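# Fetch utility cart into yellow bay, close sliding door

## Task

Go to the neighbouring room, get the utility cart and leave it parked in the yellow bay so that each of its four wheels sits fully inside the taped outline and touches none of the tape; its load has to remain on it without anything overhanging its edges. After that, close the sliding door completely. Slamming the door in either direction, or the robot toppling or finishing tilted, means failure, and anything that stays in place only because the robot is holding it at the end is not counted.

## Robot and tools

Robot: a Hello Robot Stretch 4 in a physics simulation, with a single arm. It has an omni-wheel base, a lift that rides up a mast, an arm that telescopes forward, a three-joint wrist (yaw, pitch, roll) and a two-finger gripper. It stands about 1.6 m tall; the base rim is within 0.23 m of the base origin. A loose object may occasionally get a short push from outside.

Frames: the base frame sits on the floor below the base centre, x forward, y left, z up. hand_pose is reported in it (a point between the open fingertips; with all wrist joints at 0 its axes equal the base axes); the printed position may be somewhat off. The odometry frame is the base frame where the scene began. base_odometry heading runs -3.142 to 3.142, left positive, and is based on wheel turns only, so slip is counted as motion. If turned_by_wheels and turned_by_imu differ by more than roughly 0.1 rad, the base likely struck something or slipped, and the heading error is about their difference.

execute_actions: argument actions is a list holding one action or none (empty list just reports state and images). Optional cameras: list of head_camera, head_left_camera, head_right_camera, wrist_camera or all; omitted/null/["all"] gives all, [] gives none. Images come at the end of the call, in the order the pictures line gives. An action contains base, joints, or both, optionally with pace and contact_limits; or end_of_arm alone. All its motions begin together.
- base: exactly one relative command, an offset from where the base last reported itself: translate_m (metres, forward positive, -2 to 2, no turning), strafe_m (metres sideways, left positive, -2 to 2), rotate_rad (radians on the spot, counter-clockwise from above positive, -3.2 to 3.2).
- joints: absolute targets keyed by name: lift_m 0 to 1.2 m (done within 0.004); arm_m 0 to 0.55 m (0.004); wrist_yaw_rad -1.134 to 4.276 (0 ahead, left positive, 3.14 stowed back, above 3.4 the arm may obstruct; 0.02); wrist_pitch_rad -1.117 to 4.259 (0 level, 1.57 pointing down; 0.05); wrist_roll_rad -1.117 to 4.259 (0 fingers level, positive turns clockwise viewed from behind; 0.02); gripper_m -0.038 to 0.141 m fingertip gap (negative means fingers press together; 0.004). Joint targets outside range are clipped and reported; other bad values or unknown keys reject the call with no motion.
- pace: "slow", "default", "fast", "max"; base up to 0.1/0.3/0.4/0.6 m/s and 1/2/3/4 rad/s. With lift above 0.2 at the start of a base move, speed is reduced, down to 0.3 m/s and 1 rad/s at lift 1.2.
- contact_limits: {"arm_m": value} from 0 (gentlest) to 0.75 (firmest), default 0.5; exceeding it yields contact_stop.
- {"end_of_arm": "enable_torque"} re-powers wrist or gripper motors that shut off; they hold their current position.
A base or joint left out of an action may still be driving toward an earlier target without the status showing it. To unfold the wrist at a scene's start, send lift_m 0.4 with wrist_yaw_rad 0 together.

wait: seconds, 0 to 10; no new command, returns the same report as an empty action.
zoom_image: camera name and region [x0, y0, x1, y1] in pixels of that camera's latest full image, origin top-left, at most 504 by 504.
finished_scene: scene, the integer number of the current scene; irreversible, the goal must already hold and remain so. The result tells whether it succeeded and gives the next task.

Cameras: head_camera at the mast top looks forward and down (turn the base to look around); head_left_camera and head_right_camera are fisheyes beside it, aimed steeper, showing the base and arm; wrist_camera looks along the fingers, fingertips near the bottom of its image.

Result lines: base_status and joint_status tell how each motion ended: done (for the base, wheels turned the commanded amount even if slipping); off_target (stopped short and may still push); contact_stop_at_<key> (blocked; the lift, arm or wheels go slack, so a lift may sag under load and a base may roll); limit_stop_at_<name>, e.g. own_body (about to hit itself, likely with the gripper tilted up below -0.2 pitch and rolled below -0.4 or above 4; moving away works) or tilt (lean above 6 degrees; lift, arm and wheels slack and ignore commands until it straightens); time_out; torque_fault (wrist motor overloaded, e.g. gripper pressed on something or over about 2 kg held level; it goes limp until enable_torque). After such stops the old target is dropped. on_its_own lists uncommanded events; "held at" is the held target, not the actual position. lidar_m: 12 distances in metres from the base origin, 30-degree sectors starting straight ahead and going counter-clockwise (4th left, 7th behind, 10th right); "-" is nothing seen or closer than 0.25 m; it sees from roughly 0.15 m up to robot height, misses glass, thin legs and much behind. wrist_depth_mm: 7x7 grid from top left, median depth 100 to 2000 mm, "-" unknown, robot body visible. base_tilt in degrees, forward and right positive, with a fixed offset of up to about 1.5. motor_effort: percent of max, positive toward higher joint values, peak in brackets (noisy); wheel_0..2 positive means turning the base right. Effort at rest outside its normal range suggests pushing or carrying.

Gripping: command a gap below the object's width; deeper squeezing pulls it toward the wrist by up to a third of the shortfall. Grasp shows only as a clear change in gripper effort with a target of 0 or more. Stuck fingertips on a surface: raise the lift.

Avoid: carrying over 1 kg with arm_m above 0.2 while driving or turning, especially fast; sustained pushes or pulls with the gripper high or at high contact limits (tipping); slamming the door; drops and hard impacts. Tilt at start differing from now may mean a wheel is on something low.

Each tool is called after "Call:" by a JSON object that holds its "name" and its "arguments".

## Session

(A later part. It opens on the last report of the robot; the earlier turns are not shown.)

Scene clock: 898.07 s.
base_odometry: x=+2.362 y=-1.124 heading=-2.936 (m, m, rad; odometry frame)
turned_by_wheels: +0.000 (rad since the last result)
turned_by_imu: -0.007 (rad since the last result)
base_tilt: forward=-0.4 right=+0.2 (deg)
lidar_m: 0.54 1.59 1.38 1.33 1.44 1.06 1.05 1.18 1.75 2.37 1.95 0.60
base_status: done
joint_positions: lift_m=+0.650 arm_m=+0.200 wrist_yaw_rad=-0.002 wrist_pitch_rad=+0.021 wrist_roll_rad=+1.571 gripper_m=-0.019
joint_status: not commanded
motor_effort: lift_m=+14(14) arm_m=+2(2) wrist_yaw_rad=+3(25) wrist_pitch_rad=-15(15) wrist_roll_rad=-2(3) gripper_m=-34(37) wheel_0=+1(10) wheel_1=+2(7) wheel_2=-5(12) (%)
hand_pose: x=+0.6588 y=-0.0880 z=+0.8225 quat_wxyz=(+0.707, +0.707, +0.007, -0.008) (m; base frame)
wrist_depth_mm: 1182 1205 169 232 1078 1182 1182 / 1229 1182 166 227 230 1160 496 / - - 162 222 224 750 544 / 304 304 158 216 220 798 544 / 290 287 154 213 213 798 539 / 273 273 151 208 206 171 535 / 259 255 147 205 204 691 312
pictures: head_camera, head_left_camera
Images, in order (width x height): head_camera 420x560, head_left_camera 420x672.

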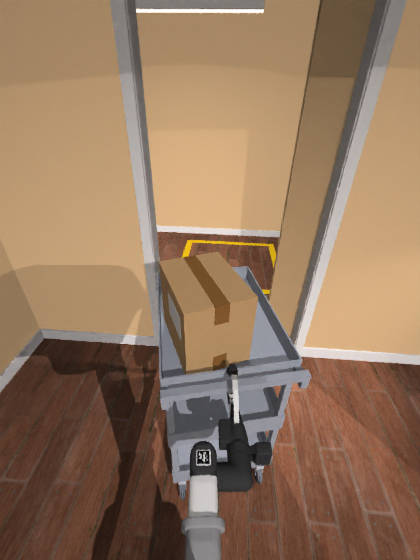

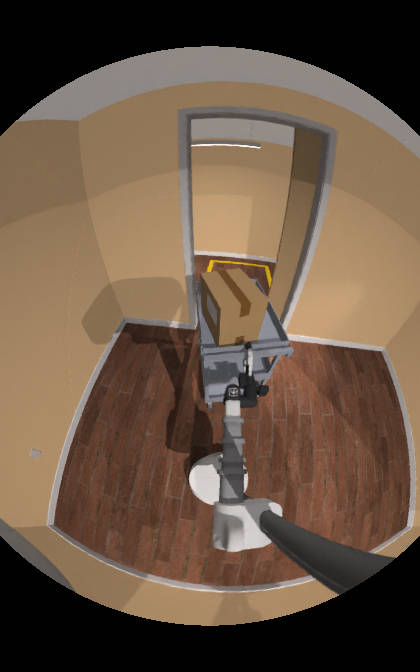

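Call:
{"name": "execute_actions", "arguments": {"actions": [{"base":{"strafe_m":0.05},"pace":"slow"}], "cameras": []}}

Call:
{"name": "execute_actions", "arguments": {"actions": [{"base":{"translate_m":0.25},"pace":"slow"}], "cameras": ["head_camera","head_left_camera","head_right_camera"]}}

Scene clock: 904.17 s.
base_odometry: x=+2.372 y=-1.172 heading=-2.937 (m, m, rad; odometry frame)
turned_by_wheels: -0.001 (rad since the last result)
turned_by_imu: -0.003 (rad since the last result)
base_tilt: forward=-0.4 right=+0.3 (deg)
lidar_m: 0.54 1.60 1.31 1.29 1.41 1.06 1.02 1.17 1.74 2.40 1.95 0.61
base_status: done
joint_positions: lift_m=+0.650 arm_m=+0.200 wrist_yaw_rad=-0.005 wrist_pitch_rad=+0.021 wrist_roll_rad=+1.571 gripper_m=-0.019
joint_status: not commanded
motor_effort: lift_m=+14(14) arm_m=+3(2) wrist_yaw_rad=+12(18) wrist_pitch_rad=-17(14) wrist_roll_rad=-2(2) gripper_m=-32(36) wheel_0=-7(10) wheel_1=+2(8) wheel_2=-3(3) (%)
hand_pose: x=+0.6586 y=-0.0888 z=+0.8225 quat_wxyz=(+0.707, +0.707, +0.006, -0.009) (m; base frame)
wrist_depth_mm: 1205 1205 163 224 225 1160 1205 / - - 160 222 221 1205 504 / - - 158 218 219 759 544 / 300 300 155 213 215 798 535 / 289 285 153 212 213 820 544 / 274 273 151 209 207 172 530 / 263 260 149 206 206 661 484
pictures: none
No camera images: the call's "cameras" was empty. Leave "cameras" out to get every camera's image.

Scene clock: 907.93 s.
base_odometry: x=+2.128 y=-1.223 heading=-2.936 (m, m, rad; odometry frame)
turned_by_wheels: +0.001 (rad since the last result)
turned_by_imu: +0.000 (rad since the last result)
base_tilt: forward=-0.3 right=+0.2 (deg)
lidar_m: 0.52 1.35 1.32 1.29 1.36 1.31 1.29 1.44 2.16 2.42 1.67 0.61
base_status: done
joint_positions: lift_m=+0.650 arm_m=+0.200 wrist_yaw_rad=+0.005 wrist_pitch_rad=+0.021 wrist_roll_rad=+1.571 gripper_m=-0.019
joint_status: not commanded
on_its_own: wrist_yaw_rad is at rest, and its effort (-18) is outside its rest range (-13 to +13)
motor_effort: lift_m=+14(14) arm_m=+2(2) wrist_yaw_rad=-18(15) wrist_pitch_rad=-15(15) wrist_roll_rad=-2(1) gripper_m=-34(36) wheel_0=+7(9) wheel_1=+3(6) wheel_2=-1(10) (%)
hand_pose: x=+0.6594 y=-0.0859 z=+0.8225 quat_wxyz=(+0.707, +0.707, +0.009, -0.005) (m; base frame)
wrist_depth_mm: 946 931 917 252 277 931 946 / - - - 242 - 1921 1229 / - - 172 233 - 1863 535 / 315 314 165 224 228 798 539 / 294 293 159 215 219 809 544 / 277 276 152 208 204 173 521 / 256 253 146 203 200 699 480
pictures: head_camera, head_left_camera, head_right_camera
Images, in order (width x height): head_camera 420x560, head_left_camera 420x672, head_right_camera 420x672.

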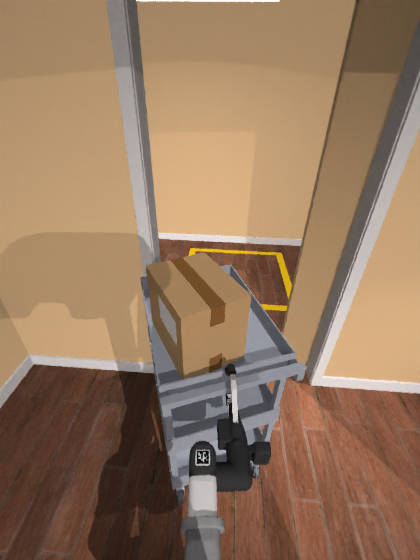

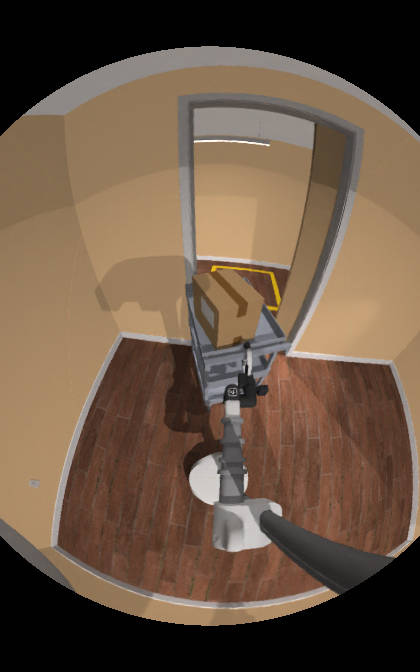

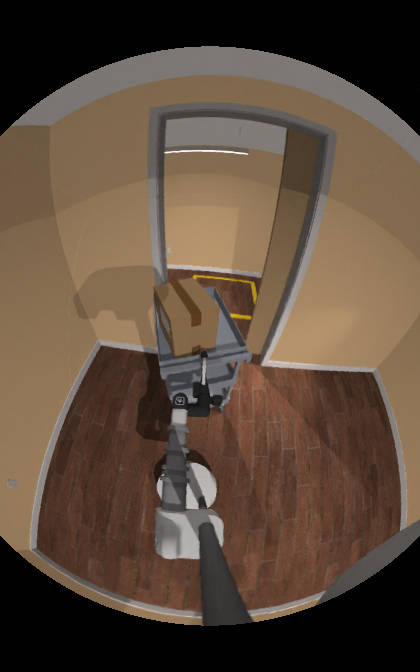

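Call:
{"name": "execute_actions", "arguments": {"actions": [{"base":{"translate_m":-0.15},"pace":"slow"}], "cameras": []}}

Call:
{"name": "execute_actions", "arguments": {"actions": [{"base":{"strafe_m":0.18},"pace":"slow"}], "cameras": ["head_camera","head_left_camera"]}}

Scene clock: 919.40 s.
base_odometry: x=+2.275 y=-1.193 heading=-2.936 (m, m, rad; odometry frame)
turned_by_wheels: +0.000 (rad since the last result)
turned_by_imu: -0.001 (rad since the last result)
base_tilt: forward=-0.3 right=+0.2 (deg)
lidar_m: 0.55 1.52 1.34 1.30 1.41 1.18 1.12 1.27 1.88 2.41 1.84 0.62
base_status: done
joint_positions: lift_m=+0.650 arm_m=+0.200 wrist_yaw_rad=+0.002 wrist_pitch_rad=+0.021 wrist_roll_rad=+1.571 gripper_m=-0.019
joint_status: not commanded
motor_effort: lift_m=+14(14) arm_m=+2(2) wrist_yaw_rad=-8(25) wrist_pitch_rad=-15(16) wrist_roll_rad=-1(1) gripper_m=-34(36) wheel_0=-1(6) wheel_1=-3(0) wheel_2=+5(10) (%)
hand_pose: x=+0.6592 y=-0.0868 z=+0.8225 quat_wxyz=(+0.707, +0.707, +0.008, -0.007) (m; base frame)
wrist_depth_mm: 1118 1078 172 235 1078 1078 1060 / - - 167 229 229 1921 504 / - - 164 224 225 759 549 / 303 303 160 219 220 798 544 / 289 289 156 214 216 798 535 / 276 276 153 210 208 173 525 / 259 256 148 205 205 699 480
pictures: none
No camera images: the call's "cameras" was empty. Leave "cameras" out to get every camera's image.

Scene clock: 922.33 s.
base_odometry: x=+2.311 y=-1.369 heading=-2.936 (m, m, rad; odometry frame)
turned_by_wheels: -0.001 (rad since the last result)
turned_by_imu: -0.004 (rad since the last result)
base_tilt: forward=-0.4 right=+0.2 (deg)
lidar_m: 0.59 1.49 1.16 1.13 1.21 1.15 1.12 1.23 1.86 2.57 1.87 0.60
base_status: done
joint_positions: lift_m=+0.650 arm_m=+0.200 wrist_yaw_rad=-0.003 wrist_pitch_rad=+0.021 wrist_roll_rad=+1.571 gripper_m=-0.019
joint_status: not commanded
motor_effort: lift_m=+14(14) arm_m=+2(2) wrist_yaw_rad=+6(27) wrist_pitch_rad=-16(13) wrist_roll_rad=-2(2) gripper_m=-37(33) wheel_0=-5(13) wheel_1=+1(3) wheel_2=-2(3) (%)
hand_pose: x=+0.6587 y=-0.0882 z=+0.8225 quat_wxyz=(+0.707, +0.707, +0.006, -0.008) (m; base frame)
wrist_depth_mm: - - 141 198 198 1863 508 / - - 143 201 201 750 544 / - - 145 204 205 798 544 / 287 287 147 205 208 788 539 / 286 285 148 210 210 798 539 / 279 281 152 212 211 173 530 / 276 273 153 214 213 1060 480
pictures: head_camera, head_left_camera
Images, in order (width x height): head_camera 420x560, head_left_camera 420x672.

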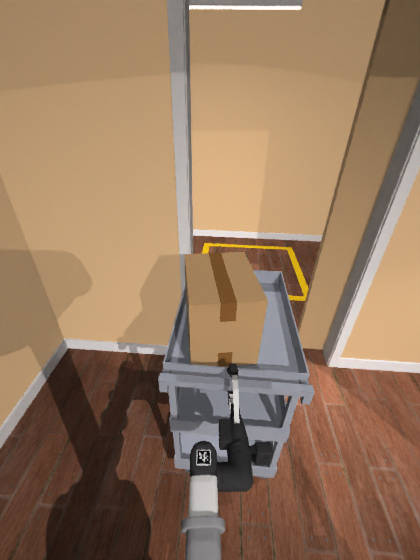

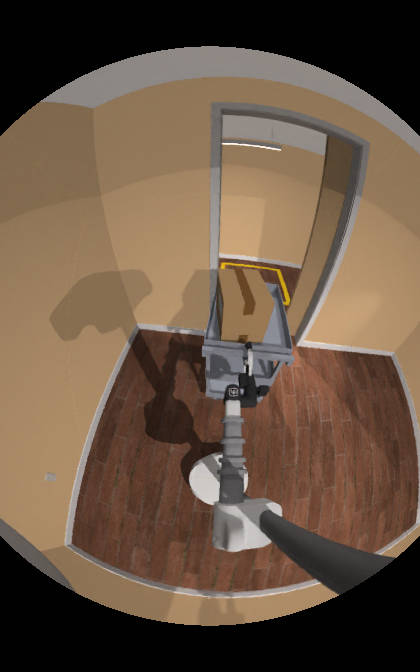

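Call:
{"name": "execute_actions", "arguments": {"actions": [{"base":{"strafe_m":0.05},"pace":"slow"}], "cameras": []}}

Call:
{"name": "execute_actions", "arguments": {"actions": [{"base":{"translate_m":0.2},"pace":"slow"}], "cameras": ["head_camera","head_left_camera"]}}

Scene clock: 931.97 s.
base_odometry: x=+2.321 y=-1.418 heading=-2.937 (m, m, rad; odometry frame)
turned_by_wheels: +0.000 (rad since the last result)
turned_by_imu: -0.002 (rad since the last result)
base_tilt: forward=-0.4 right=+0.2 (deg)
lidar_m: 0.60 1.42 1.11 1.08 1.18 1.15 1.13 1.25 1.85 2.63 1.86 0.57
base_status: done
joint_positions: lift_m=+0.650 arm_m=+0.200 wrist_yaw_rad=-0.002 wrist_pitch_rad=+0.021 wrist_roll_rad=+1.571 gripper_m=-0.019
joint_status: not commanded
motor_effort: lift_m=+14(14) arm_m=+2(2) wrist_yaw_rad=+5(12) wrist_pitch_rad=-14(13) wrist_roll_rad=-3(2) gripper_m=-38(37) wheel_0=-4(10) wheel_1=+2(6) wheel_2=+0(1) (%)
hand_pose: x=+0.6588 y=-0.0881 z=+0.8225 quat_wxyz=(+0.707, +0.707, +0.006, -0.008) (m; base frame)
wrist_depth_mm: - - 132 189 189 1756 500 / - - 136 193 195 741 539 / 286 285 139 198 200 778 544 / 283 282 143 203 204 809 549 / 283 283 146 208 210 809 539 / 281 282 151 214 211 173 530 / 282 281 154 217 216 1025 466
pictures: none
No camera images: the call's "cameras" was empty. Leave "cameras" out to get every camera's image.

Scene clock: 935.27 s.
base_odometry: x=+2.126 y=-1.458 heading=-2.937 (m, m, rad; odometry frame)
turned_by_wheels: -0.001 (rad since the last result)
turned_by_imu: -0.002 (rad since the last result)
base_tilt: forward=-0.4 right=+0.3 (deg)
lidar_m: 0.55 1.31 1.10 1.06 1.15 1.36 1.30 1.46 2.17 2.65 1.60 0.59
base_status: done
joint_positions: lift_m=+0.650 arm_m=+0.200 wrist_yaw_rad=-0.012 wrist_pitch_rad=+0.020 wrist_roll_rad=+1.571 gripper_m=-0.019
joint_status: not commanded
on_its_own: wrist_yaw_rad is at rest, and its effort (+31) is outside its rest range (-13 to +13)
motor_effort: lift_m=+14(14) arm_m=+2(2) wrist_yaw_rad=+31(31) wrist_pitch_rad=-13(14) wrist_roll_rad=-2(3) gripper_m=-23(38) wheel_0=+4(8) wheel_1=+5(5) wheel_2=-16(16) (%)
hand_pose: x=+0.6579 y=-0.0908 z=+0.8229 quat_wxyz=(+0.707, +0.707, +0.003, -0.011) (m; base frame)
wrist_depth_mm: - - 131 191 192 1983 1255 / - - 131 191 191 778 535 / 1983 - 132 191 191 768 549 / 277 274 132 191 191 798 549 / 268 268 132 192 191 798 539 / 260 259 132 192 192 170 530 / 252 251 132 191 193 627 480
pictures: head_camera, head_left_camera
Images, in order (width x height): head_camera 420x560, head_left_camera 420x672.

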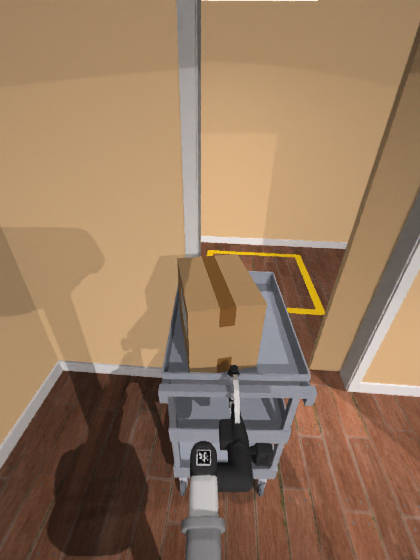

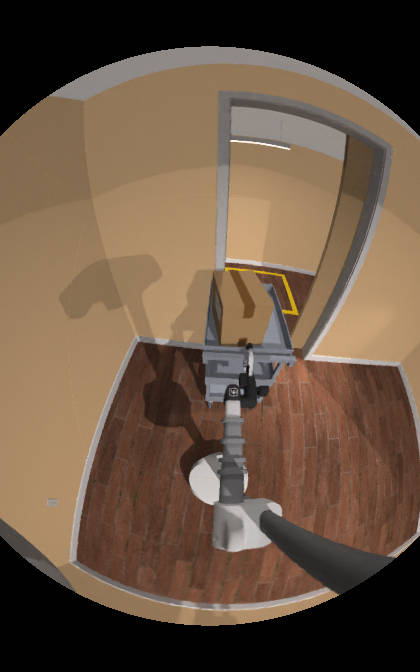

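Call:
{"name": "execute_actions", "arguments": {"actions": [{"base":{"translate_m":-0.12},"pace":"slow"}], "cameras": []}}

Call:
{"name": "execute_actions", "arguments": {"actions": [{"base":{"strafe_m":-0.15},"pace":"slow"}], "cameras": []}}

Call:
{"name": "execute_actions", "arguments": {"actions": [{"base":{"translate_m":-0.55},"pace":"slow"}], "cameras": []}}

Call:
{"name": "execute_actions", "arguments": {"actions": [{"base":{"translate_m":0.3},"pace":"slow"}], "cameras": ["head_camera","head_left_camera"]}}

Scene clock: 949.17 s.
base_odometry: x=+2.243 y=-1.434 heading=-2.937 (m, m, rad; odometry frame)
turned_by_wheels: +0.000 (rad since the last result)
turned_by_imu: -0.001 (rad since the last result)
base_tilt: forward=-0.3 right=+0.2 (deg)
lidar_m: 0.55 1.41 1.09 1.06 1.15 1.22 1.18 1.30 1.99 2.66 1.73 0.57
base_status: done
joint_positions: lift_m=+0.650 arm_m=+0.200 wrist_yaw_rad=+0.005 wrist_pitch_rad=+0.021 wrist_roll_rad=+1.570 gripper_m=-0.019
joint_status: not commanded
on_its_own: wrist_yaw_rad is at rest, and its effort (-15) is outside its rest range (-13 to +13)
motor_effort: lift_m=+14(14) arm_m=+3(2) wrist_yaw_rad=-15(31) wrist_pitch_rad=-15(21) wrist_roll_rad=-1(1) gripper_m=-32(39) wheel_0=+0(7) wheel_1=-3(7) wheel_2=+7(14) (%)
hand_pose: x=+0.6593 y=-0.0861 z=+0.8223 quat_wxyz=(+0.707, +0.707, +0.009, -0.006) (m; base frame)
wrist_depth_mm: - - 129 187 187 1921 496 / - - 131 189 190 759 544 / - - 132 191 191 788 539 / 277 277 134 193 194 798 544 / 272 272 135 196 196 798 549 / 267 265 137 198 198 171 525 / 262 262 139 200 200 946 144
pictures: none
No camera images: the call's "cameras" was empty. Leave "cameras" out to get every camera's image.

Scene clock: 951.80 s.
base_odometry: x=+2.213 y=-1.287 heading=-2.936 (m, m, rad; odometry frame)
turned_by_wheels: +0.001 (rad since the last result)
turned_by_imu: +0.002 (rad since the last result)
base_tilt: forward=-0.4 right=+0.2 (deg)
lidar_m: 0.55 1.41 1.25 1.22 1.30 1.25 1.20 1.36 1.99 2.50 1.76 0.59
base_status: done
joint_positions: lift_m=+0.650 arm_m=+0.200 wrist_yaw_rad=+0.007 wrist_pitch_rad=+0.022 wrist_roll_rad=+1.572 gripper_m=-0.019
joint_status: not commanded
on_its_own: wrist_yaw_rad is at rest, and its effort (-23) is outside its rest range (-13 to +13)
motor_effort: lift_m=+14(14) arm_m=+3(3) wrist_yaw_rad=-23(27) wrist_pitch_rad=-18(16) wrist_roll_rad=-5(5) gripper_m=-33(37) wheel_0=+9(13) wheel_1=+1(6) wheel_2=+2(4) (%)
hand_pose: x=+0.6596 y=-0.0853 z=+0.8223 quat_wxyz=(+0.707, +0.707, +0.010, -0.005) (m; base frame)
wrist_depth_mm: - - 148 211 211 1808 1255 / - - 147 208 208 1863 504 / - - 144 205 206 750 539 / 289 289 143 202 204 788 535 / 278 276 140 200 200 798 544 / 264 263 138 197 196 173 530 / 251 251 137 195 194 654 145
pictures: none
No camera images: the call's "cameras" was empty. Leave "cameras" out to get every camera's image.

Scene clock: 958.60 s.
base_odometry: x=+2.751 y=-1.176 heading=-2.937 (m, m, rad; odometry frame)
turned_by_wheels: -0.001 (rad since the last result)
turned_by_imu: -0.004 (rad since the last result)
base_tilt: forward=-0.4 right=+0.2 (deg)
lidar_m: 0.57 1.70 1.31 1.27 0.89 0.67 0.67 0.76 1.13 2.44 2.47 0.56
base_status: done
joint_positions: lift_m=+0.650 arm_m=+0.200 wrist_yaw_rad=-0.007 wrist_pitch_rad=+0.021 wrist_roll_rad=+1.570 gripper_m=-0.019
joint_status: not commanded
on_its_own: wrist_yaw_rad is at rest, and its effort (+19) is outside its rest range (-13 to +13)
motor_effort: lift_m=+14(14) arm_m=+2(2) wrist_yaw_rad=+19(21) wrist_pitch_rad=-18(18) wrist_roll_rad=+0(5) gripper_m=-34(37) wheel_0=-7(9) wheel_1=-5(12) wheel_2=+0(12) (%)
hand_pose: x=+0.6583 y=-0.0896 z=+0.8223 quat_wxyz=(+0.707, +0.707, +0.005, -0.010) (m; base frame)
wrist_depth_mm: 1464 1464 135 194 195 1464 496 / 1576 1618 136 195 196 768 539 / - - 137 196 196 798 539 / 279 279 138 198 198 798 539 / 276 273 139 198 198 809 544 / 266 267 139 200 200 170 530 / 263 259 140 201 201 621 484
pictures: none
No camera images: the call's "cameras" was empty. Leave "cameras" out to get every camera's image.

Scene clock: 962.90 s.
base_odometry: x=+2.458 y=-1.237 heading=-2.936 (m, m, rad; odometry frame)
turned_by_wheels: +0.001 (rad since the last result)
turned_by_imu: -0.001 (rad since the last result)
base_tilt: forward=-0.4 right=+0.2 (deg)
lidar_m: 0.53 1.64 1.28 1.23 1.33 0.97 0.96 1.10 1.60 2.47 2.07 0.59
base_status: done
joint_positions: lift_m=+0.650 arm_m=+0.200 wrist_yaw_rad=+0.006 wrist_pitch_rad=+0.021 wrist_roll_rad=+1.570 gripper_m=-0.019
joint_status: not commanded
on_its_own: wrist_yaw_rad is at rest, and its effort (-18) is outside its rest range (-13 to +13)
motor_effort: lift_m=+14(14) arm_m=+2(2) wrist_yaw_rad=-18(24) wrist_pitch_rad=-15(16) wrist_roll_rad=-2(1) gripper_m=-32(35) wheel_0=+7(8) wheel_1=+4(5) wheel_2=-1(13) (%)
hand_pose: x=+0.6594 y=-0.0858 z=+0.8223 quat_wxyz=(+0.707, +0.707, +0.010, -0.006) (m; base frame)
wrist_depth_mm: 1255 1229 141 200 202 1255 1229 / - - 140 200 201 1808 530 / - - 139 200 200 788 544 / 283 283 139 198 200 798 535 / 273 273 139 198 199 798 539 / 265 264 138 198 197 171 525 / 255 254 138 197 197 621 146
pictures: head_camera, head_left_camera
Images, in order (width x height): head_camera 420x560, head_left_camera 420x672.

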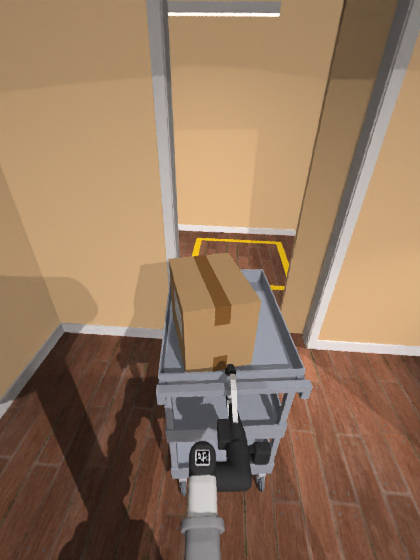

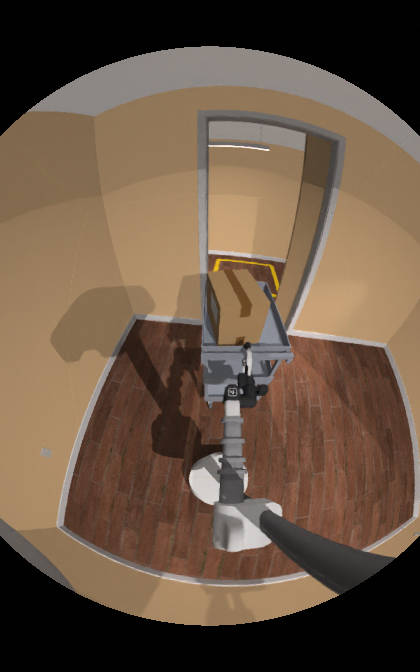

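Call:
{"name": "execute_actions", "arguments": {"actions": [{"base":{"rotate_rad":-0.12},"pace":"slow"}], "cameras": []}}

Call:
{"name": "execute_actions", "arguments": {"actions": [{"base":{"strafe_m":0.08},"pace":"slow"}], "cameras": ["head_camera"]}}

Call:
{"name": "execute_actions", "arguments": {"actions": [{"base":{"translate_m":0.15},"pace":"slow"}], "cameras": ["head_camera","head_left_camera"]}}

Scene clock: 969.93 s.
base_odometry: x=+2.458 y=-1.236 heading=-3.055 (m, m, rad; odometry frame)
turned_by_wheels: -0.119 (rad since the last result)
turned_by_imu: -0.121 (rad since the last result)
base_tilt: forward=-0.4 right=+0.2 (deg)
lidar_m: 0.49 1.63 1.31 1.25 1.27 1.02 0.95 1.04 1.42 2.47 2.32 0.62
base_status: done
joint_positions: lift_m=+0.650 arm_m=+0.200 wrist_yaw_rad=+0.002 wrist_pitch_rad=+0.021 wrist_roll_rad=+1.573 gripper_m=-0.019
joint_status: not commanded
motor_effort: lift_m=+14(14) arm_m=+2(2) wrist_yaw_rad=-9(55) wrist_pitch_rad=-14(17) wrist_roll_rad=-8(9) gripper_m=-36(36) wheel_0=+3(16) wheel_1=+5(13) wheel_2=+1(13) (%)
hand_pose: x=+0.6591 y=-0.0867 z=+0.8223 quat_wxyz=(+0.706, +0.708, +0.008, -0.007) (m; base frame)
wrist_depth_mm: 1205 1229 1205 247 274 1182 1182 / 1336 1336 172 237 1366 1366 1205 / - - 165 228 230 1708 530 / 310 307 158 218 221 778 539 / 290 291 151 210 212 809 539 / 271 268 146 202 201 172 530 / 252 249 140 196 196 691 314
pictures: none
No camera images: the call's "cameras" was empty. Leave "cameras" out to get every camera's image.

Scene clock: 971.87 s.
base_odometry: x=+2.464 y=-1.316 heading=-3.057 (m, m, rad; odometry frame)
turned_by_wheels: -0.001 (rad since the last result)
turned_by_imu: -0.003 (rad since the last result)
base_tilt: forward=-0.4 right=+0.3 (deg)
lidar_m: 0.54 1.63 1.25 1.16 1.22 1.03 0.95 1.03 1.43 2.54 2.32 0.60
base_status: done
joint_positions: lift_m=+0.650 arm_m=+0.200 wrist_yaw_rad=-0.008 wrist_pitch_rad=+0.021 wrist_roll_rad=+1.571 gripper_m=-0.019
joint_status: not commanded
on_its_own: wrist_yaw_rad is at rest, and its effort (+21) is outside its rest range (-13 to +13)
motor_effort: lift_m=+14(14) arm_m=+2(3) wrist_yaw_rad=+21(25) wrist_pitch_rad=-15(18) wrist_roll_rad=-1(7) gripper_m=-32(33) wheel_0=-8(11) wheel_1=-1(7) wheel_2=-5(5) (%)
hand_pose: x=+0.6582 y=-0.0897 z=+0.8224 quat_wxyz=(+0.707, +0.707, +0.005, -0.010) (m; base frame)
wrist_depth_mm: 1205 1205 165 229 231 1205 1182 / 1336 1366 160 222 224 1308 504 / - - 156 216 219 798 539 / 300 298 152 211 214 809 539 / 283 282 147 206 208 809 539 / 268 266 144 201 200 171 530 / 253 250 140 197 196 707 480
pictures: head_camera
Images, in order (width x height): head_camera 420x560.

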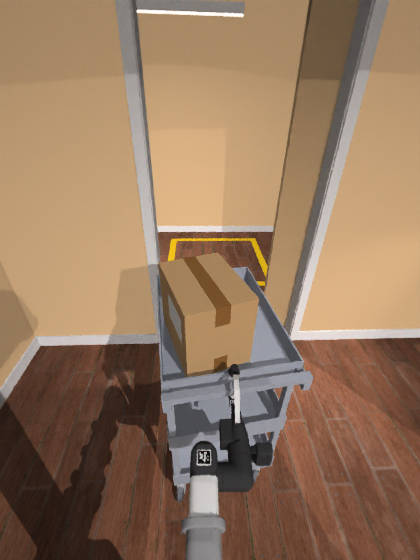

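Scene clock: 974.63 s.
base_odometry: x=+2.315 y=-1.329 heading=-3.057 (m, m, rad; odometry frame)
turned_by_wheels: +0.000 (rad since the last result)
turned_by_imu: -0.002 (rad since the last result)
base_tilt: forward=-0.3 right=+0.3 (deg)
lidar_m: 0.52 1.48 1.22 1.17 1.22 1.19 1.11 1.17 1.61 2.54 2.08 0.60
base_status: done
joint_positions: lift_m=+0.650 arm_m=+0.200 wrist_yaw_rad=-0.005 wrist_pitch_rad=+0.021 wrist_roll_rad=+1.571 gripper_m=-0.019
joint_status: not commanded
motor_effort: lift_m=+14(14) arm_m=+2(2) wrist_yaw_rad=+11(26) wrist_pitch_rad=-15(13) wrist_roll_rad=-3(5) gripper_m=-31(33) wheel_0=-1(5) wheel_1=+3(6) wheel_2=-6(12) (%)
hand_pose: x=+0.6585 y=-0.0887 z=+0.8224 quat_wxyz=(+0.707, +0.707, +0.006, -0.009) (m; base frame)
wrist_depth_mm: 1182 1205 171 236 1060 1182 1160 / 1182 1182 165 229 231 1182 488 / - - 159 221 223 1756 535 / 304 304 154 214 216 788 544 / 286 286 148 207 210 788 539 / 268 266 144 200 199 171 525 / 250 250 139 196 195 691 488
pictures: head_camera, head_left_camera
Images, in order (width x height): head_camera 420x560, head_left_camera 420x672.

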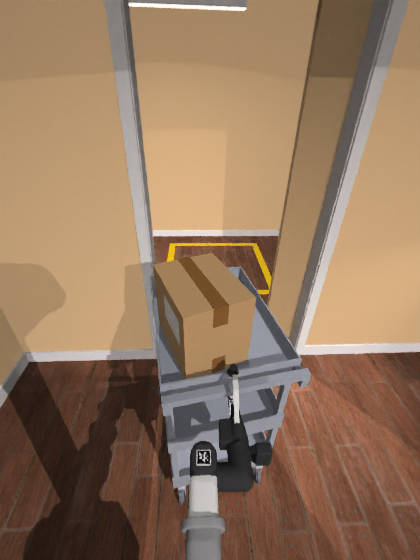

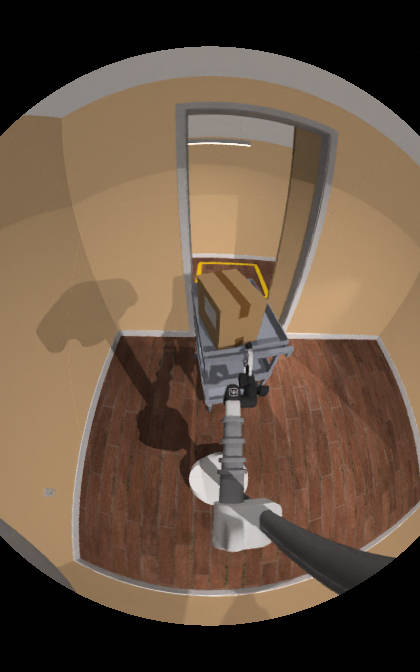

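Call:
{"name": "execute_actions", "arguments": {"actions": [{"base":{"strafe_m":0.2},"pace":"slow"}], "cameras": ["head_camera"]}}

Call:
{"name": "execute_actions", "arguments": {"actions": [{"base":{"translate_m":0.12},"pace":"slow"}], "cameras": ["head_camera","head_left_camera"]}}

Scene clock: 986.50 s.
base_odometry: x=+2.332 y=-1.528 heading=-3.057 (m, m, rad; odometry frame)
turned_by_wheels: -0.001 (rad since the last result)
turned_by_imu: -0.005 (rad since the last result)
base_tilt: forward=-0.3 right=+0.2 (deg)
lidar_m: 0.57 1.45 1.02 0.95 1.00 1.22 1.11 1.18 1.61 2.75 2.09 0.56
base_status: done
joint_positions: lift_m=+0.650 arm_m=+0.200 wrist_yaw_rad=-0.005 wrist_pitch_rad=+0.021 wrist_roll_rad=+1.570 gripper_m=-0.019
joint_status: not commanded
motor_effort: lift_m=+14(14) arm_m=+3(2) wrist_yaw_rad=+11(31) wrist_pitch_rad=-15(15) wrist_roll_rad=-1(5) gripper_m=-36(36) wheel_0=-5(11) wheel_1=+0(7) wheel_2=-2(3) (%)
hand_pose: x=+0.6585 y=-0.0887 z=+0.8225 quat_wxyz=(+0.707, +0.707, +0.006, -0.009) (m; base frame)
wrist_depth_mm: 1182 1182 131 188 189 1182 504 / - - 133 191 193 759 539 / 283 285 136 196 195 788 539 / 281 281 139 199 198 809 544 / 278 278 141 202 203 788 539 / 274 274 143 206 205 170 530 / 271 271 146 206 209 976 143
pictures: head_camera
Images, in order (width x height): head_camera 420x560.

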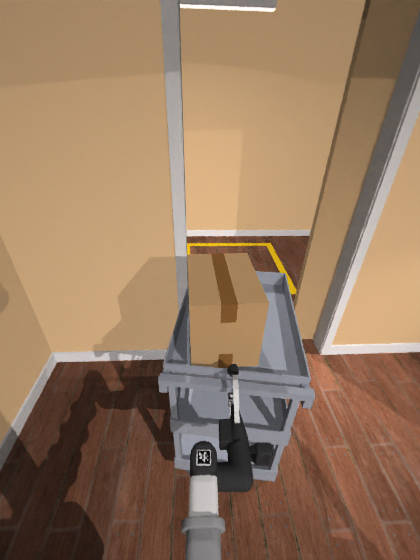

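Scene clock: 989.00 s.
base_odometry: x=+2.213 y=-1.538 heading=-3.057 (m, m, rad; odometry frame)
turned_by_wheels: +0.000 (rad since the last result)
turned_by_imu: -0.001 (rad since the last result)
base_tilt: forward=-0.4 right=+0.2 (deg)
lidar_m: 0.57 1.33 1.03 0.97 1.00 1.36 1.26 1.32 1.80 2.74 1.92 0.57
base_status: done
joint_positions: lift_m=+0.650 arm_m=+0.200 wrist_yaw_rad=-0.001 wrist_pitch_rad=+0.021 wrist_roll_rad=+1.570 gripper_m=-0.019
joint_status: not commanded
motor_effort: lift_m=+14(14) arm_m=+3(3) wrist_yaw_rad=+0(16) wrist_pitch_rad=-14(17) wrist_roll_rad=+0(2) gripper_m=-30(34) wheel_0=+4(5) wheel_1=+4(8) wheel_2=-3(11) (%)
hand_pose: x=+0.6588 y=-0.0877 z=+0.8225 quat_wxyz=(+0.707, +0.707, +0.007, -0.008) (m; base frame)
wrist_depth_mm: - - 123 179 179 1060 512 / - - 125 184 184 750 544 / 278 277 129 187 189 788 535 / 274 274 132 195 195 809 539 / 274 277 137 197 200 809 544 / 276 276 141 204 203 170 530 / 273 273 144 208 208 904 466
pictures: head_camera, head_left_camera
Images, in order (width x height): head_camera 420x560, head_left_camera 420x672.

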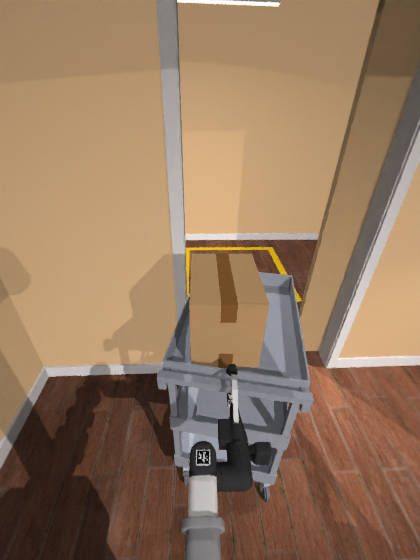

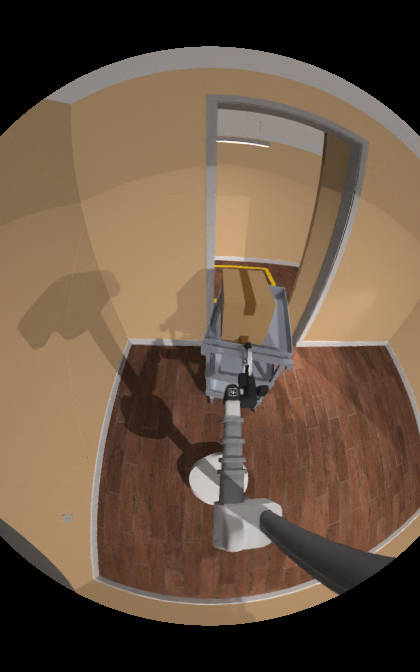

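Call:
{"name": "execute_actions", "arguments": {"actions": [{"base":{"translate_m":0.12},"pace":"slow"}], "cameras": ["head_camera"]}}

Call:
{"name": "execute_actions", "arguments": {"actions": [{"base":{"strafe_m":-0.14},"pace":"slow"}], "cameras": ["head_camera","head_left_camera"]}}

Scene clock: 995.53 s.
base_odometry: x=+2.093 y=-1.548 heading=-3.057 (m, m, rad; odometry frame)
turned_by_wheels: +0.000 (rad since the last result)
turned_by_imu: -0.002 (rad since the last result)
base_tilt: forward=-0.5 right=+0.2 (deg)
lidar_m: 0.58 1.21 1.04 0.98 1.01 1.37 1.36 1.41 1.97 2.71 1.72 0.56
base_status: done
joint_positions: lift_m=+0.650 arm_m=+0.200 wrist_yaw_rad=-0.001 wrist_pitch_rad=+0.021 wrist_roll_rad=+1.570 gripper_m=-0.019
joint_status: not commanded
motor_effort: lift_m=+14(14) arm_m=+3(3) wrist_yaw_rad=-1(3) wrist_pitch_rad=-18(14) wrist_roll_rad=-1(0) gripper_m=-33(32) wheel_0=+4(6) wheel_1=+2(5) wheel_2=-3(8) (%)
hand_pose: x=+0.6588 y=-0.0876 z=+0.8226 quat_wxyz=(+0.707, +0.707, +0.007, -0.007) (m; base frame)
wrist_depth_mm: - - 117 173 173 715 539 / - - 121 178 179 759 539 / 273 272 125 185 186 788 544 / 273 274 129 190 193 798 535 / 274 274 135 198 199 750 544 / 276 274 140 206 203 170 530 / 278 277 143 211 210 759 445
pictures: head_camera
Images, in order (width x height): head_camera 420x560.

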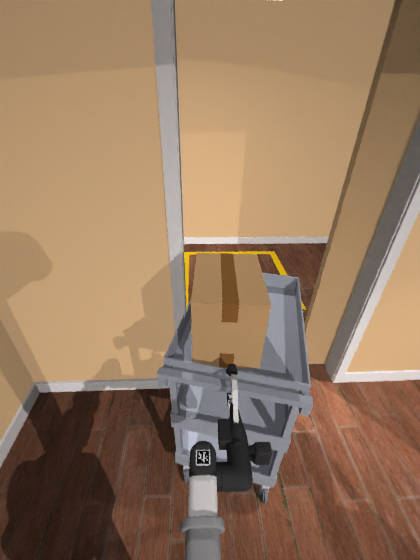

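Scene clock: 998.07 s.
base_odometry: x=+2.081 y=-1.409 heading=-3.056 (m, m, rad; odometry frame)
turned_by_wheels: +0.000 (rad since the last result)
turned_by_imu: +0.001 (rad since the last result)
base_tilt: forward=-0.4 right=+0.1 (deg)
lidar_m: 0.57 1.21 1.19 1.09 1.17 1.40 1.37 1.40 1.95 2.59 1.72 0.57
base_status: done
joint_positions: lift_m=+0.650 arm_m=+0.200 wrist_yaw_rad=+0.008 wrist_pitch_rad=+0.021 wrist_roll_rad=+1.571 gripper_m=-0.019
joint_status: not commanded
on_its_own: wrist_yaw_rad is at rest, and its effort (-25) is outside its rest range (-13 to +13)
motor_effort: lift_m=+14(14) arm_m=+3(2) wrist_yaw_rad=-25(27) wrist_pitch_rad=-17(14) wrist_roll_rad=-2(1) gripper_m=-35(35) wheel_0=+4(12) wheel_1=-1(6) wheel_2=+3(3) (%)
hand_pose: x=+0.6596 y=-0.0852 z=+0.8224 quat_wxyz=(+0.707, +0.707, +0.010, -0.005) (m; base frame)
wrist_depth_mm: 946 931 144 203 202 891 904 / - - 144 204 204 778 530 / - - 145 203 204 798 544 / 289 289 145 205 205 809 539 / 283 281 146 205 206 788 539 / 274 274 146 206 205 173 525 / 267 265 147 207 206 609 480
pictures: head_camera, head_left_camera
Images, in order (width x height): head_camera 420x560, head_left_camera 420x672.

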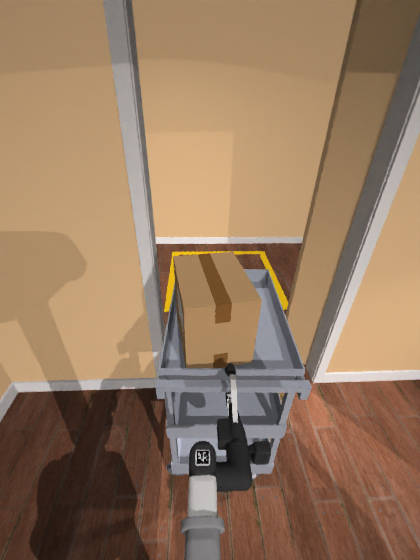

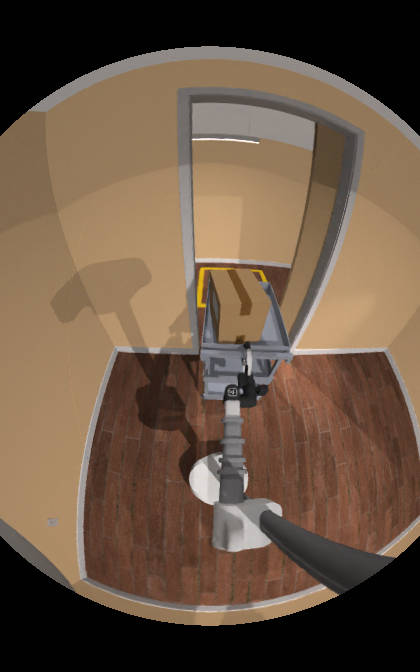

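Well aligned. Push in steps.

Call:
{"name": "execute_actions", "arguments": {"actions": [{"base":{"translate_m":0.15},"pace":"slow"}], "cameras": ["head_camera"]}}

Call:
{"name": "execute_actions", "arguments": {"actions": [{"base":{"translate_m":0.15},"pace":"slow"}], "cameras": ["head_camera","head_left_camera"]}}

Scene clock: 1005.60 s.
base_odometry: x=+1.932 y=-1.421 heading=-3.057 (m, m, rad; odometry frame)
turned_by_wheels: +0.000 (rad since the last result)
turned_by_imu: -0.003 (rad since the last result)
base_tilt: forward=-0.3 right=+0.1 (deg)
lidar_m: 0.57 1.04 1.18 1.12 1.18 1.57 1.52 1.59 2.18 2.59 1.51 0.57
base_status: done
joint_positions: lift_m=+0.650 arm_m=+0.200 wrist_yaw_rad=-0.006 wrist_pitch_rad=+0.021 wrist_roll_rad=+1.570 gripper_m=-0.019
joint_status: not commanded
on_its_own: wrist_yaw_rad is at rest, and its effort (+16) is outside its rest range (-13 to +13)
motor_effort: lift_m=+14(14) arm_m=+3(3) wrist_yaw_rad=+16(24) wrist_pitch_rad=-15(17) wrist_roll_rad=-2(2) gripper_m=-32(35) wheel_0=-2(9) wheel_1=+3(4) wheel_2=-5(11) (%)
hand_pose: x=+0.6583 y=-0.0892 z=+0.8224 quat_wxyz=(+0.707, +0.707, +0.005, -0.010) (m; base frame)
wrist_depth_mm: - - 139 198 198 1618 504 / - - 141 200 200 778 535 / - - 142 202 201 798 539 / 285 285 142 202 203 809 544 / 277 279 143 204 204 788 544 / 273 274 144 205 205 169 530 / 266 265 146 206 205 597 144
pictures: head_camera
Images, in order (width x height): head_camera 420x560.

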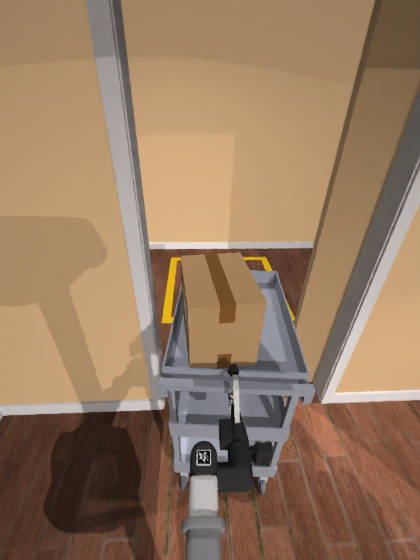

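Scene clock: 1008.37 s.
base_odometry: x=+1.783 y=-1.434 heading=-3.057 (m, m, rad; odometry frame)
turned_by_wheels: +0.000 (rad since the last result)
turned_by_imu: -0.003 (rad since the last result)
base_tilt: forward=-0.3 right=+0.2 (deg)
lidar_m: 0.58 0.90 1.19 1.12 1.17 1.57 1.70 1.71 2.36 2.59 1.33 0.56
base_status: done
joint_positions: lift_m=+0.650 arm_m=+0.200 wrist_yaw_rad=-0.007 wrist_pitch_rad=+0.021 wrist_roll_rad=+1.570 gripper_m=-0.019
joint_status: not commanded
on_its_own: wrist_yaw_rad is at rest, and its effort (+17) is outside its rest range (-13 to +13)
motor_effort: lift_m=+14(14) arm_m=+2(2) wrist_yaw_rad=+17(20) wrist_pitch_rad=-15(15) wrist_roll_rad=-1(1) gripper_m=-32(33) wheel_0=-1(2) wheel_1=+2(1) wheel_2=-7(12) (%)
hand_pose: x=+0.6583 y=-0.0893 z=+0.8224 quat_wxyz=(+0.707, +0.707, +0.005, -0.010) (m; base frame)
wrist_depth_mm: - - 131 189 189 1921 500 / - - 134 192 192 750 539 / 285 283 136 195 196 809 544 / 283 281 139 198 200 788 539 / 278 277 141 202 203 809 544 / 274 274 144 206 205 169 530 / 270 271 146 208 208 1661 144
pictures: head_camera, head_left_camera
Images, in order (width x height): head_camera 420x560, head_left_camera 420x672.

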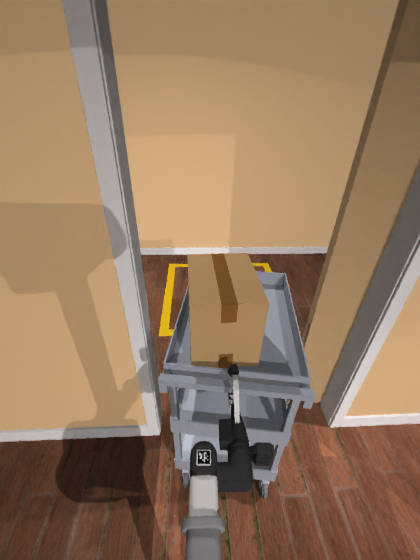

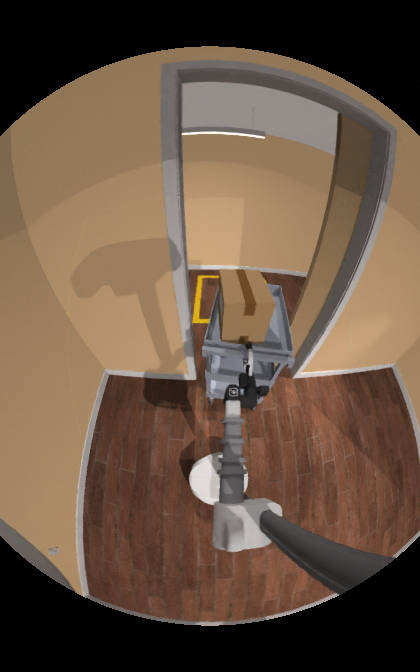

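Call:
{"name": "execute_actions", "arguments": {"actions": [{"base":{"translate_m":0.15},"pace":"slow"}], "cameras": ["head_camera","head_right_camera"]}}

Scene clock: 1017.13 s.
base_odometry: x=+1.633 y=-1.446 heading=-3.058 (m, m, rad; odometry frame)
turned_by_wheels: +0.000 (rad since the last result)
turned_by_imu: -0.004 (rad since the last result)
base_tilt: forward=-0.3 right=+0.3 (deg)
lidar_m: 0.57 0.74 1.00 1.12 1.18 1.55 1.83 1.90 2.56 2.58 1.09 0.58
base_status: done
joint_positions: lift_m=+0.650 arm_m=+0.200 wrist_yaw_rad=-0.007 wrist_pitch_rad=+0.021 wrist_roll_rad=+1.570 gripper_m=-0.019
joint_status: not commanded
on_its_own: wrist_yaw_rad is at rest, and its effort (+19) is outside its rest range (-13 to +13)
motor_effort: lift_m=+14(14) arm_m=+3(3) wrist_yaw_rad=+19(21) wrist_pitch_rad=-16(16) wrist_roll_rad=-2(1) gripper_m=-34(32) wheel_0=+0(2) wheel_1=+1(7) wheel_2=-6(12) (%)
hand_pose: x=+0.6582 y=-0.0896 z=+0.8225 quat_wxyz=(+0.707, +0.707, +0.005, -0.010) (m; base frame)
wrist_depth_mm: - - 124 180 181 1708 508 / - - 127 185 186 759 544 / 278 277 131 190 190 788 544 / 277 277 134 195 196 798 539 / 277 277 138 200 200 809 544 / 276 276 142 205 205 170 525 / 276 273 145 210 210 1661 145
pictures: head_camera, head_right_camera
Images, in order (width x height): head_camera 420x560, head_right_camera 420x672.

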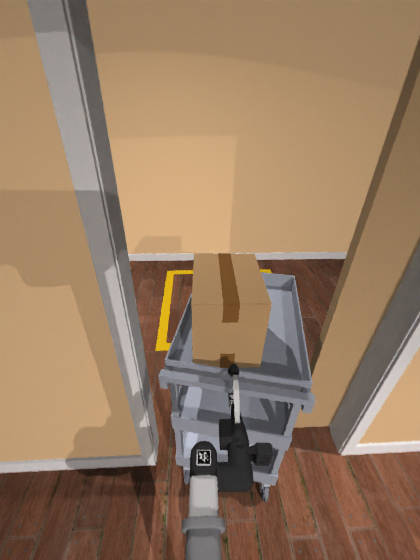

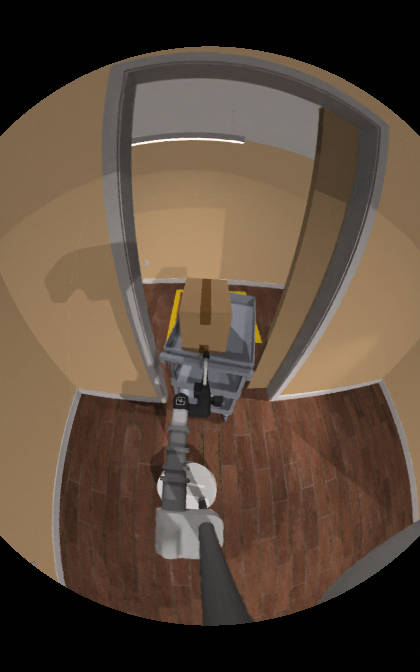

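Call:
{"name": "execute_actions", "arguments": {"actions": [{"base":{"translate_m":0.12},"pace":"slow"}], "cameras": []}}

Call:
{"name": "execute_actions", "arguments": {"actions": [{"base":{"strafe_m":-0.08},"pace":"slow"}], "cameras": ["head_camera","head_right_camera"]}}

Scene clock: 1024.80 s.
base_odometry: x=+1.514 y=-1.456 heading=-3.058 (m, m, rad; odometry frame)
turned_by_wheels: +0.000 (rad since the last result)
turned_by_imu: -0.003 (rad since the last result)
base_tilt: forward=-0.4 right=+0.2 (deg)
lidar_m: 0.58 0.65 0.85 1.13 1.18 1.57 1.95 2.04 2.71 2.59 0.96 0.55
base_status: done
joint_positions: lift_m=+0.650 arm_m=+0.200 wrist_yaw_rad=-0.008 wrist_pitch_rad=+0.021 wrist_roll_rad=+1.570 gripper_m=-0.019
joint_status: not commanded
on_its_own: wrist_yaw_rad is at rest, and its effort (+19) is outside its rest range (-13 to +13)
motor_effort: lift_m=+14(14) arm_m=+3(3) wrist_yaw_rad=+19(22) wrist_pitch_rad=-14(16) wrist_roll_rad=-1(1) gripper_m=-33(29) wheel_0=-2(2) wheel_1=+2(4) wheel_2=-6(11) (%)
hand_pose: x=+0.6582 y=-0.0896 z=+0.8225 quat_wxyz=(+0.707, +0.707, +0.005, -0.010) (m; base frame)
wrist_depth_mm: - - 118 174 173 723 525 / - - 122 180 180 750 544 / 273 271 126 186 186 778 544 / 276 272 130 191 193 809 544 / 276 273 136 198 201 759 539 / 277 278 142 206 206 170 530 / 279 279 145 211 213 1618 452
pictures: none
No camera images: the call's "cameras" was empty. Leave "cameras" out to get every camera's image.

Scene clock: 1026.73 s.
base_odometry: x=+1.507 y=-1.377 heading=-3.058 (m, m, rad; odometry frame)
turned_by_wheels: +0.001 (rad since the last result)
turned_by_imu: +0.001 (rad since the last result)
base_tilt: forward=-0.4 right=+0.2 (deg)
lidar_m: 0.56 0.67 0.85 1.21 1.24 1.71 1.94 2.04 2.64 2.48 0.89 0.57
base_status: done
joint_positions: lift_m=+0.650 arm_m=+0.200 wrist_yaw_rad=+0.007 wrist_pitch_rad=+0.021 wrist_roll_rad=+1.571 gripper_m=-0.019
joint_status: not commanded
on_its_own: wrist_yaw_rad is at rest, and its effort (-21) is outside its rest range (-13 to +13)
motor_effort: lift_m=+14(14) arm_m=+3(2) wrist_yaw_rad=-21(26) wrist_pitch_rad=-17(16) wrist_roll_rad=-1(2) gripper_m=-32(35) wheel_0=+6(11) wheel_1=-1(8) wheel_2=+3(4) (%)
hand_pose: x=+0.6595 y=-0.0855 z=+0.8225 quat_wxyz=(+0.707, +0.707, +0.010, -0.005) (m; base frame)
wrist_depth_mm: - - 130 186 186 1863 512 / - - 132 189 190 750 539 / 283 281 136 194 196 788 539 / 281 281 138 198 198 798 539 / 278 278 141 203 205 809 539 / 277 276 144 206 206 171 530 / 274 272 147 210 210 1661 312
pictures: head_camera, head_right_camera
Images, in order (width x height): head_camera 420x560, head_right_camera 420x672.

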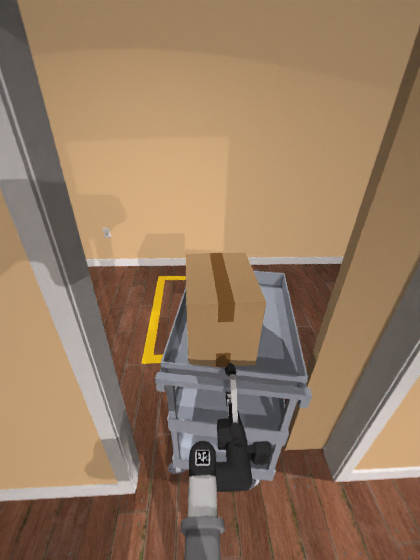

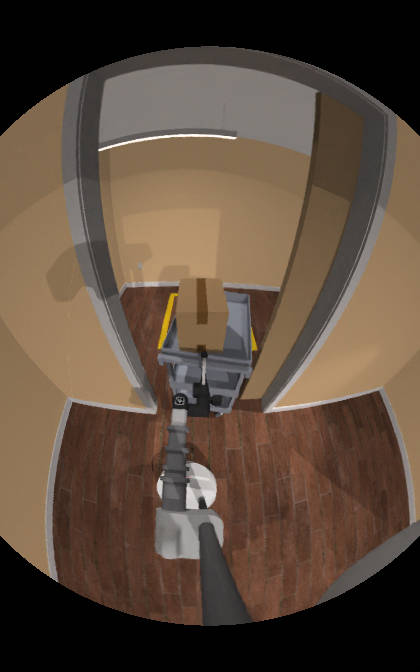

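Call:
{"name": "execute_actions", "arguments": {"actions": [{"base":{"strafe_m":-0.04},"pace":"slow"}], "cameras": []}}

Call:
{"name": "execute_actions", "arguments": {"actions": [{"joints":{"arm_m":0.38},"pace":"slow"}], "cameras": ["head_camera","head_right_camera"]}}

Scene clock: 1037.57 s.
base_odometry: x=+1.504 y=-1.337 heading=-3.057 (m, m, rad; odometry frame)
turned_by_wheels: +0.000 (rad since the last result)
turned_by_imu: -0.001 (rad since the last result)
base_tilt: forward=-0.4 right=+0.3 (deg)
lidar_m: 0.54 0.68 0.87 1.25 1.29 1.76 1.95 2.04 2.60 2.45 0.90 0.58
base_status: done
joint_positions: lift_m=+0.650 arm_m=+0.200 wrist_yaw_rad=+0.008 wrist_pitch_rad=+0.021 wrist_roll_rad=+1.570 gripper_m=-0.019
joint_status: not commanded
on_its_own: wrist_yaw_rad is at rest, and its effort (-25) is outside its rest range (-13 to +13)
motor_effort: lift_m=+14(14) arm_m=+3(2) wrist_yaw_rad=-25(30) wrist_pitch_rad=-17(16) wrist_roll_rad=-1(2) gripper_m=-35(35) wheel_0=+4(10) wheel_1=-2(6) wheel_2=+4(4) (%)
hand_pose: x=+0.6596 y=-0.0852 z=+0.8224 quat_wxyz=(+0.707, +0.707, +0.010, -0.005) (m; base frame)
wrist_depth_mm: - - 137 195 195 1921 500 / - - 139 198 197 778 544 / - - 141 199 200 809 544 / 286 285 142 202 202 788 539 / 279 281 144 205 206 798 539 / 277 274 146 207 206 174 521 / 270 268 147 209 208 1618 477
pictures: none
No camera images: the call's "cameras" was empty. Leave "cameras" out to get every camera's image.

Scene clock: 1040.63 s.
base_odometry: x=+1.504 y=-1.337 heading=-3.058 (m, m, rad; odometry frame)
turned_by_wheels: -0.001 (rad since the last result)
turned_by_imu: -0.002 (rad since the last result)
base_tilt: forward=-0.4 right=+0.2 (deg)
lidar_m: 0.75 0.67 0.85 1.24 1.29 1.76 1.96 2.05 2.60 2.47 0.93 0.75
base_status: not commanded
joint_positions: lift_m=+0.650 arm_m=+0.379 wrist_yaw_rad=-0.007 wrist_pitch_rad=+0.021 wrist_roll_rad=+1.570 gripper_m=-0.019
joint_status: all done
on_its_own: wrist_yaw_rad is at rest, and its effort (+17) is outside its rest range (-13 to +13)
motor_effort: lift_m=+14(14) arm_m=+7(10) wrist_yaw_rad=+17(25) wrist_pitch_rad=-13(15) wrist_roll_rad=-1(2) gripper_m=-35(33) wheel_0=-3(3) wheel_1=-2(2) wheel_2=-3(4) (%)
hand_pose: x=+0.8375 y=-0.0893 z=+0.8226 quat_wxyz=(+0.707, +0.707, +0.005, -0.010) (m; base frame)
wrist_depth_mm: - - 130 186 187 1921 504 / - - 132 190 190 741 549 / 282 283 135 193 195 778 539 / 281 281 138 196 198 798 544 / 277 279 141 202 203 809 544 / 277 274 144 207 205 171 530 / 273 272 146 209 209 1708 312
pictures: head_camera, head_right_camera
Images, in order (width x height): head_camera 420x560, head_right_camera 420x672.

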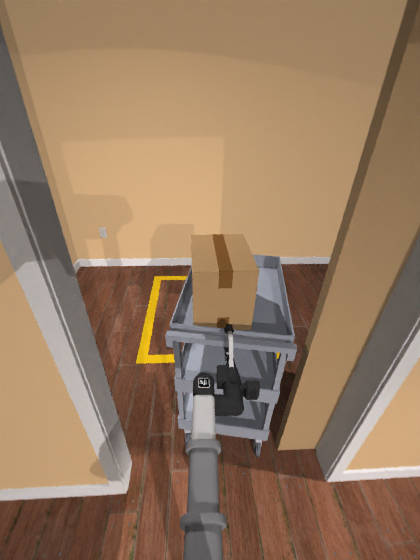

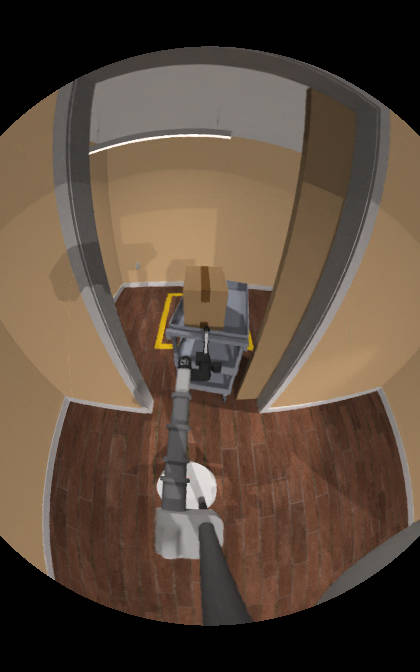

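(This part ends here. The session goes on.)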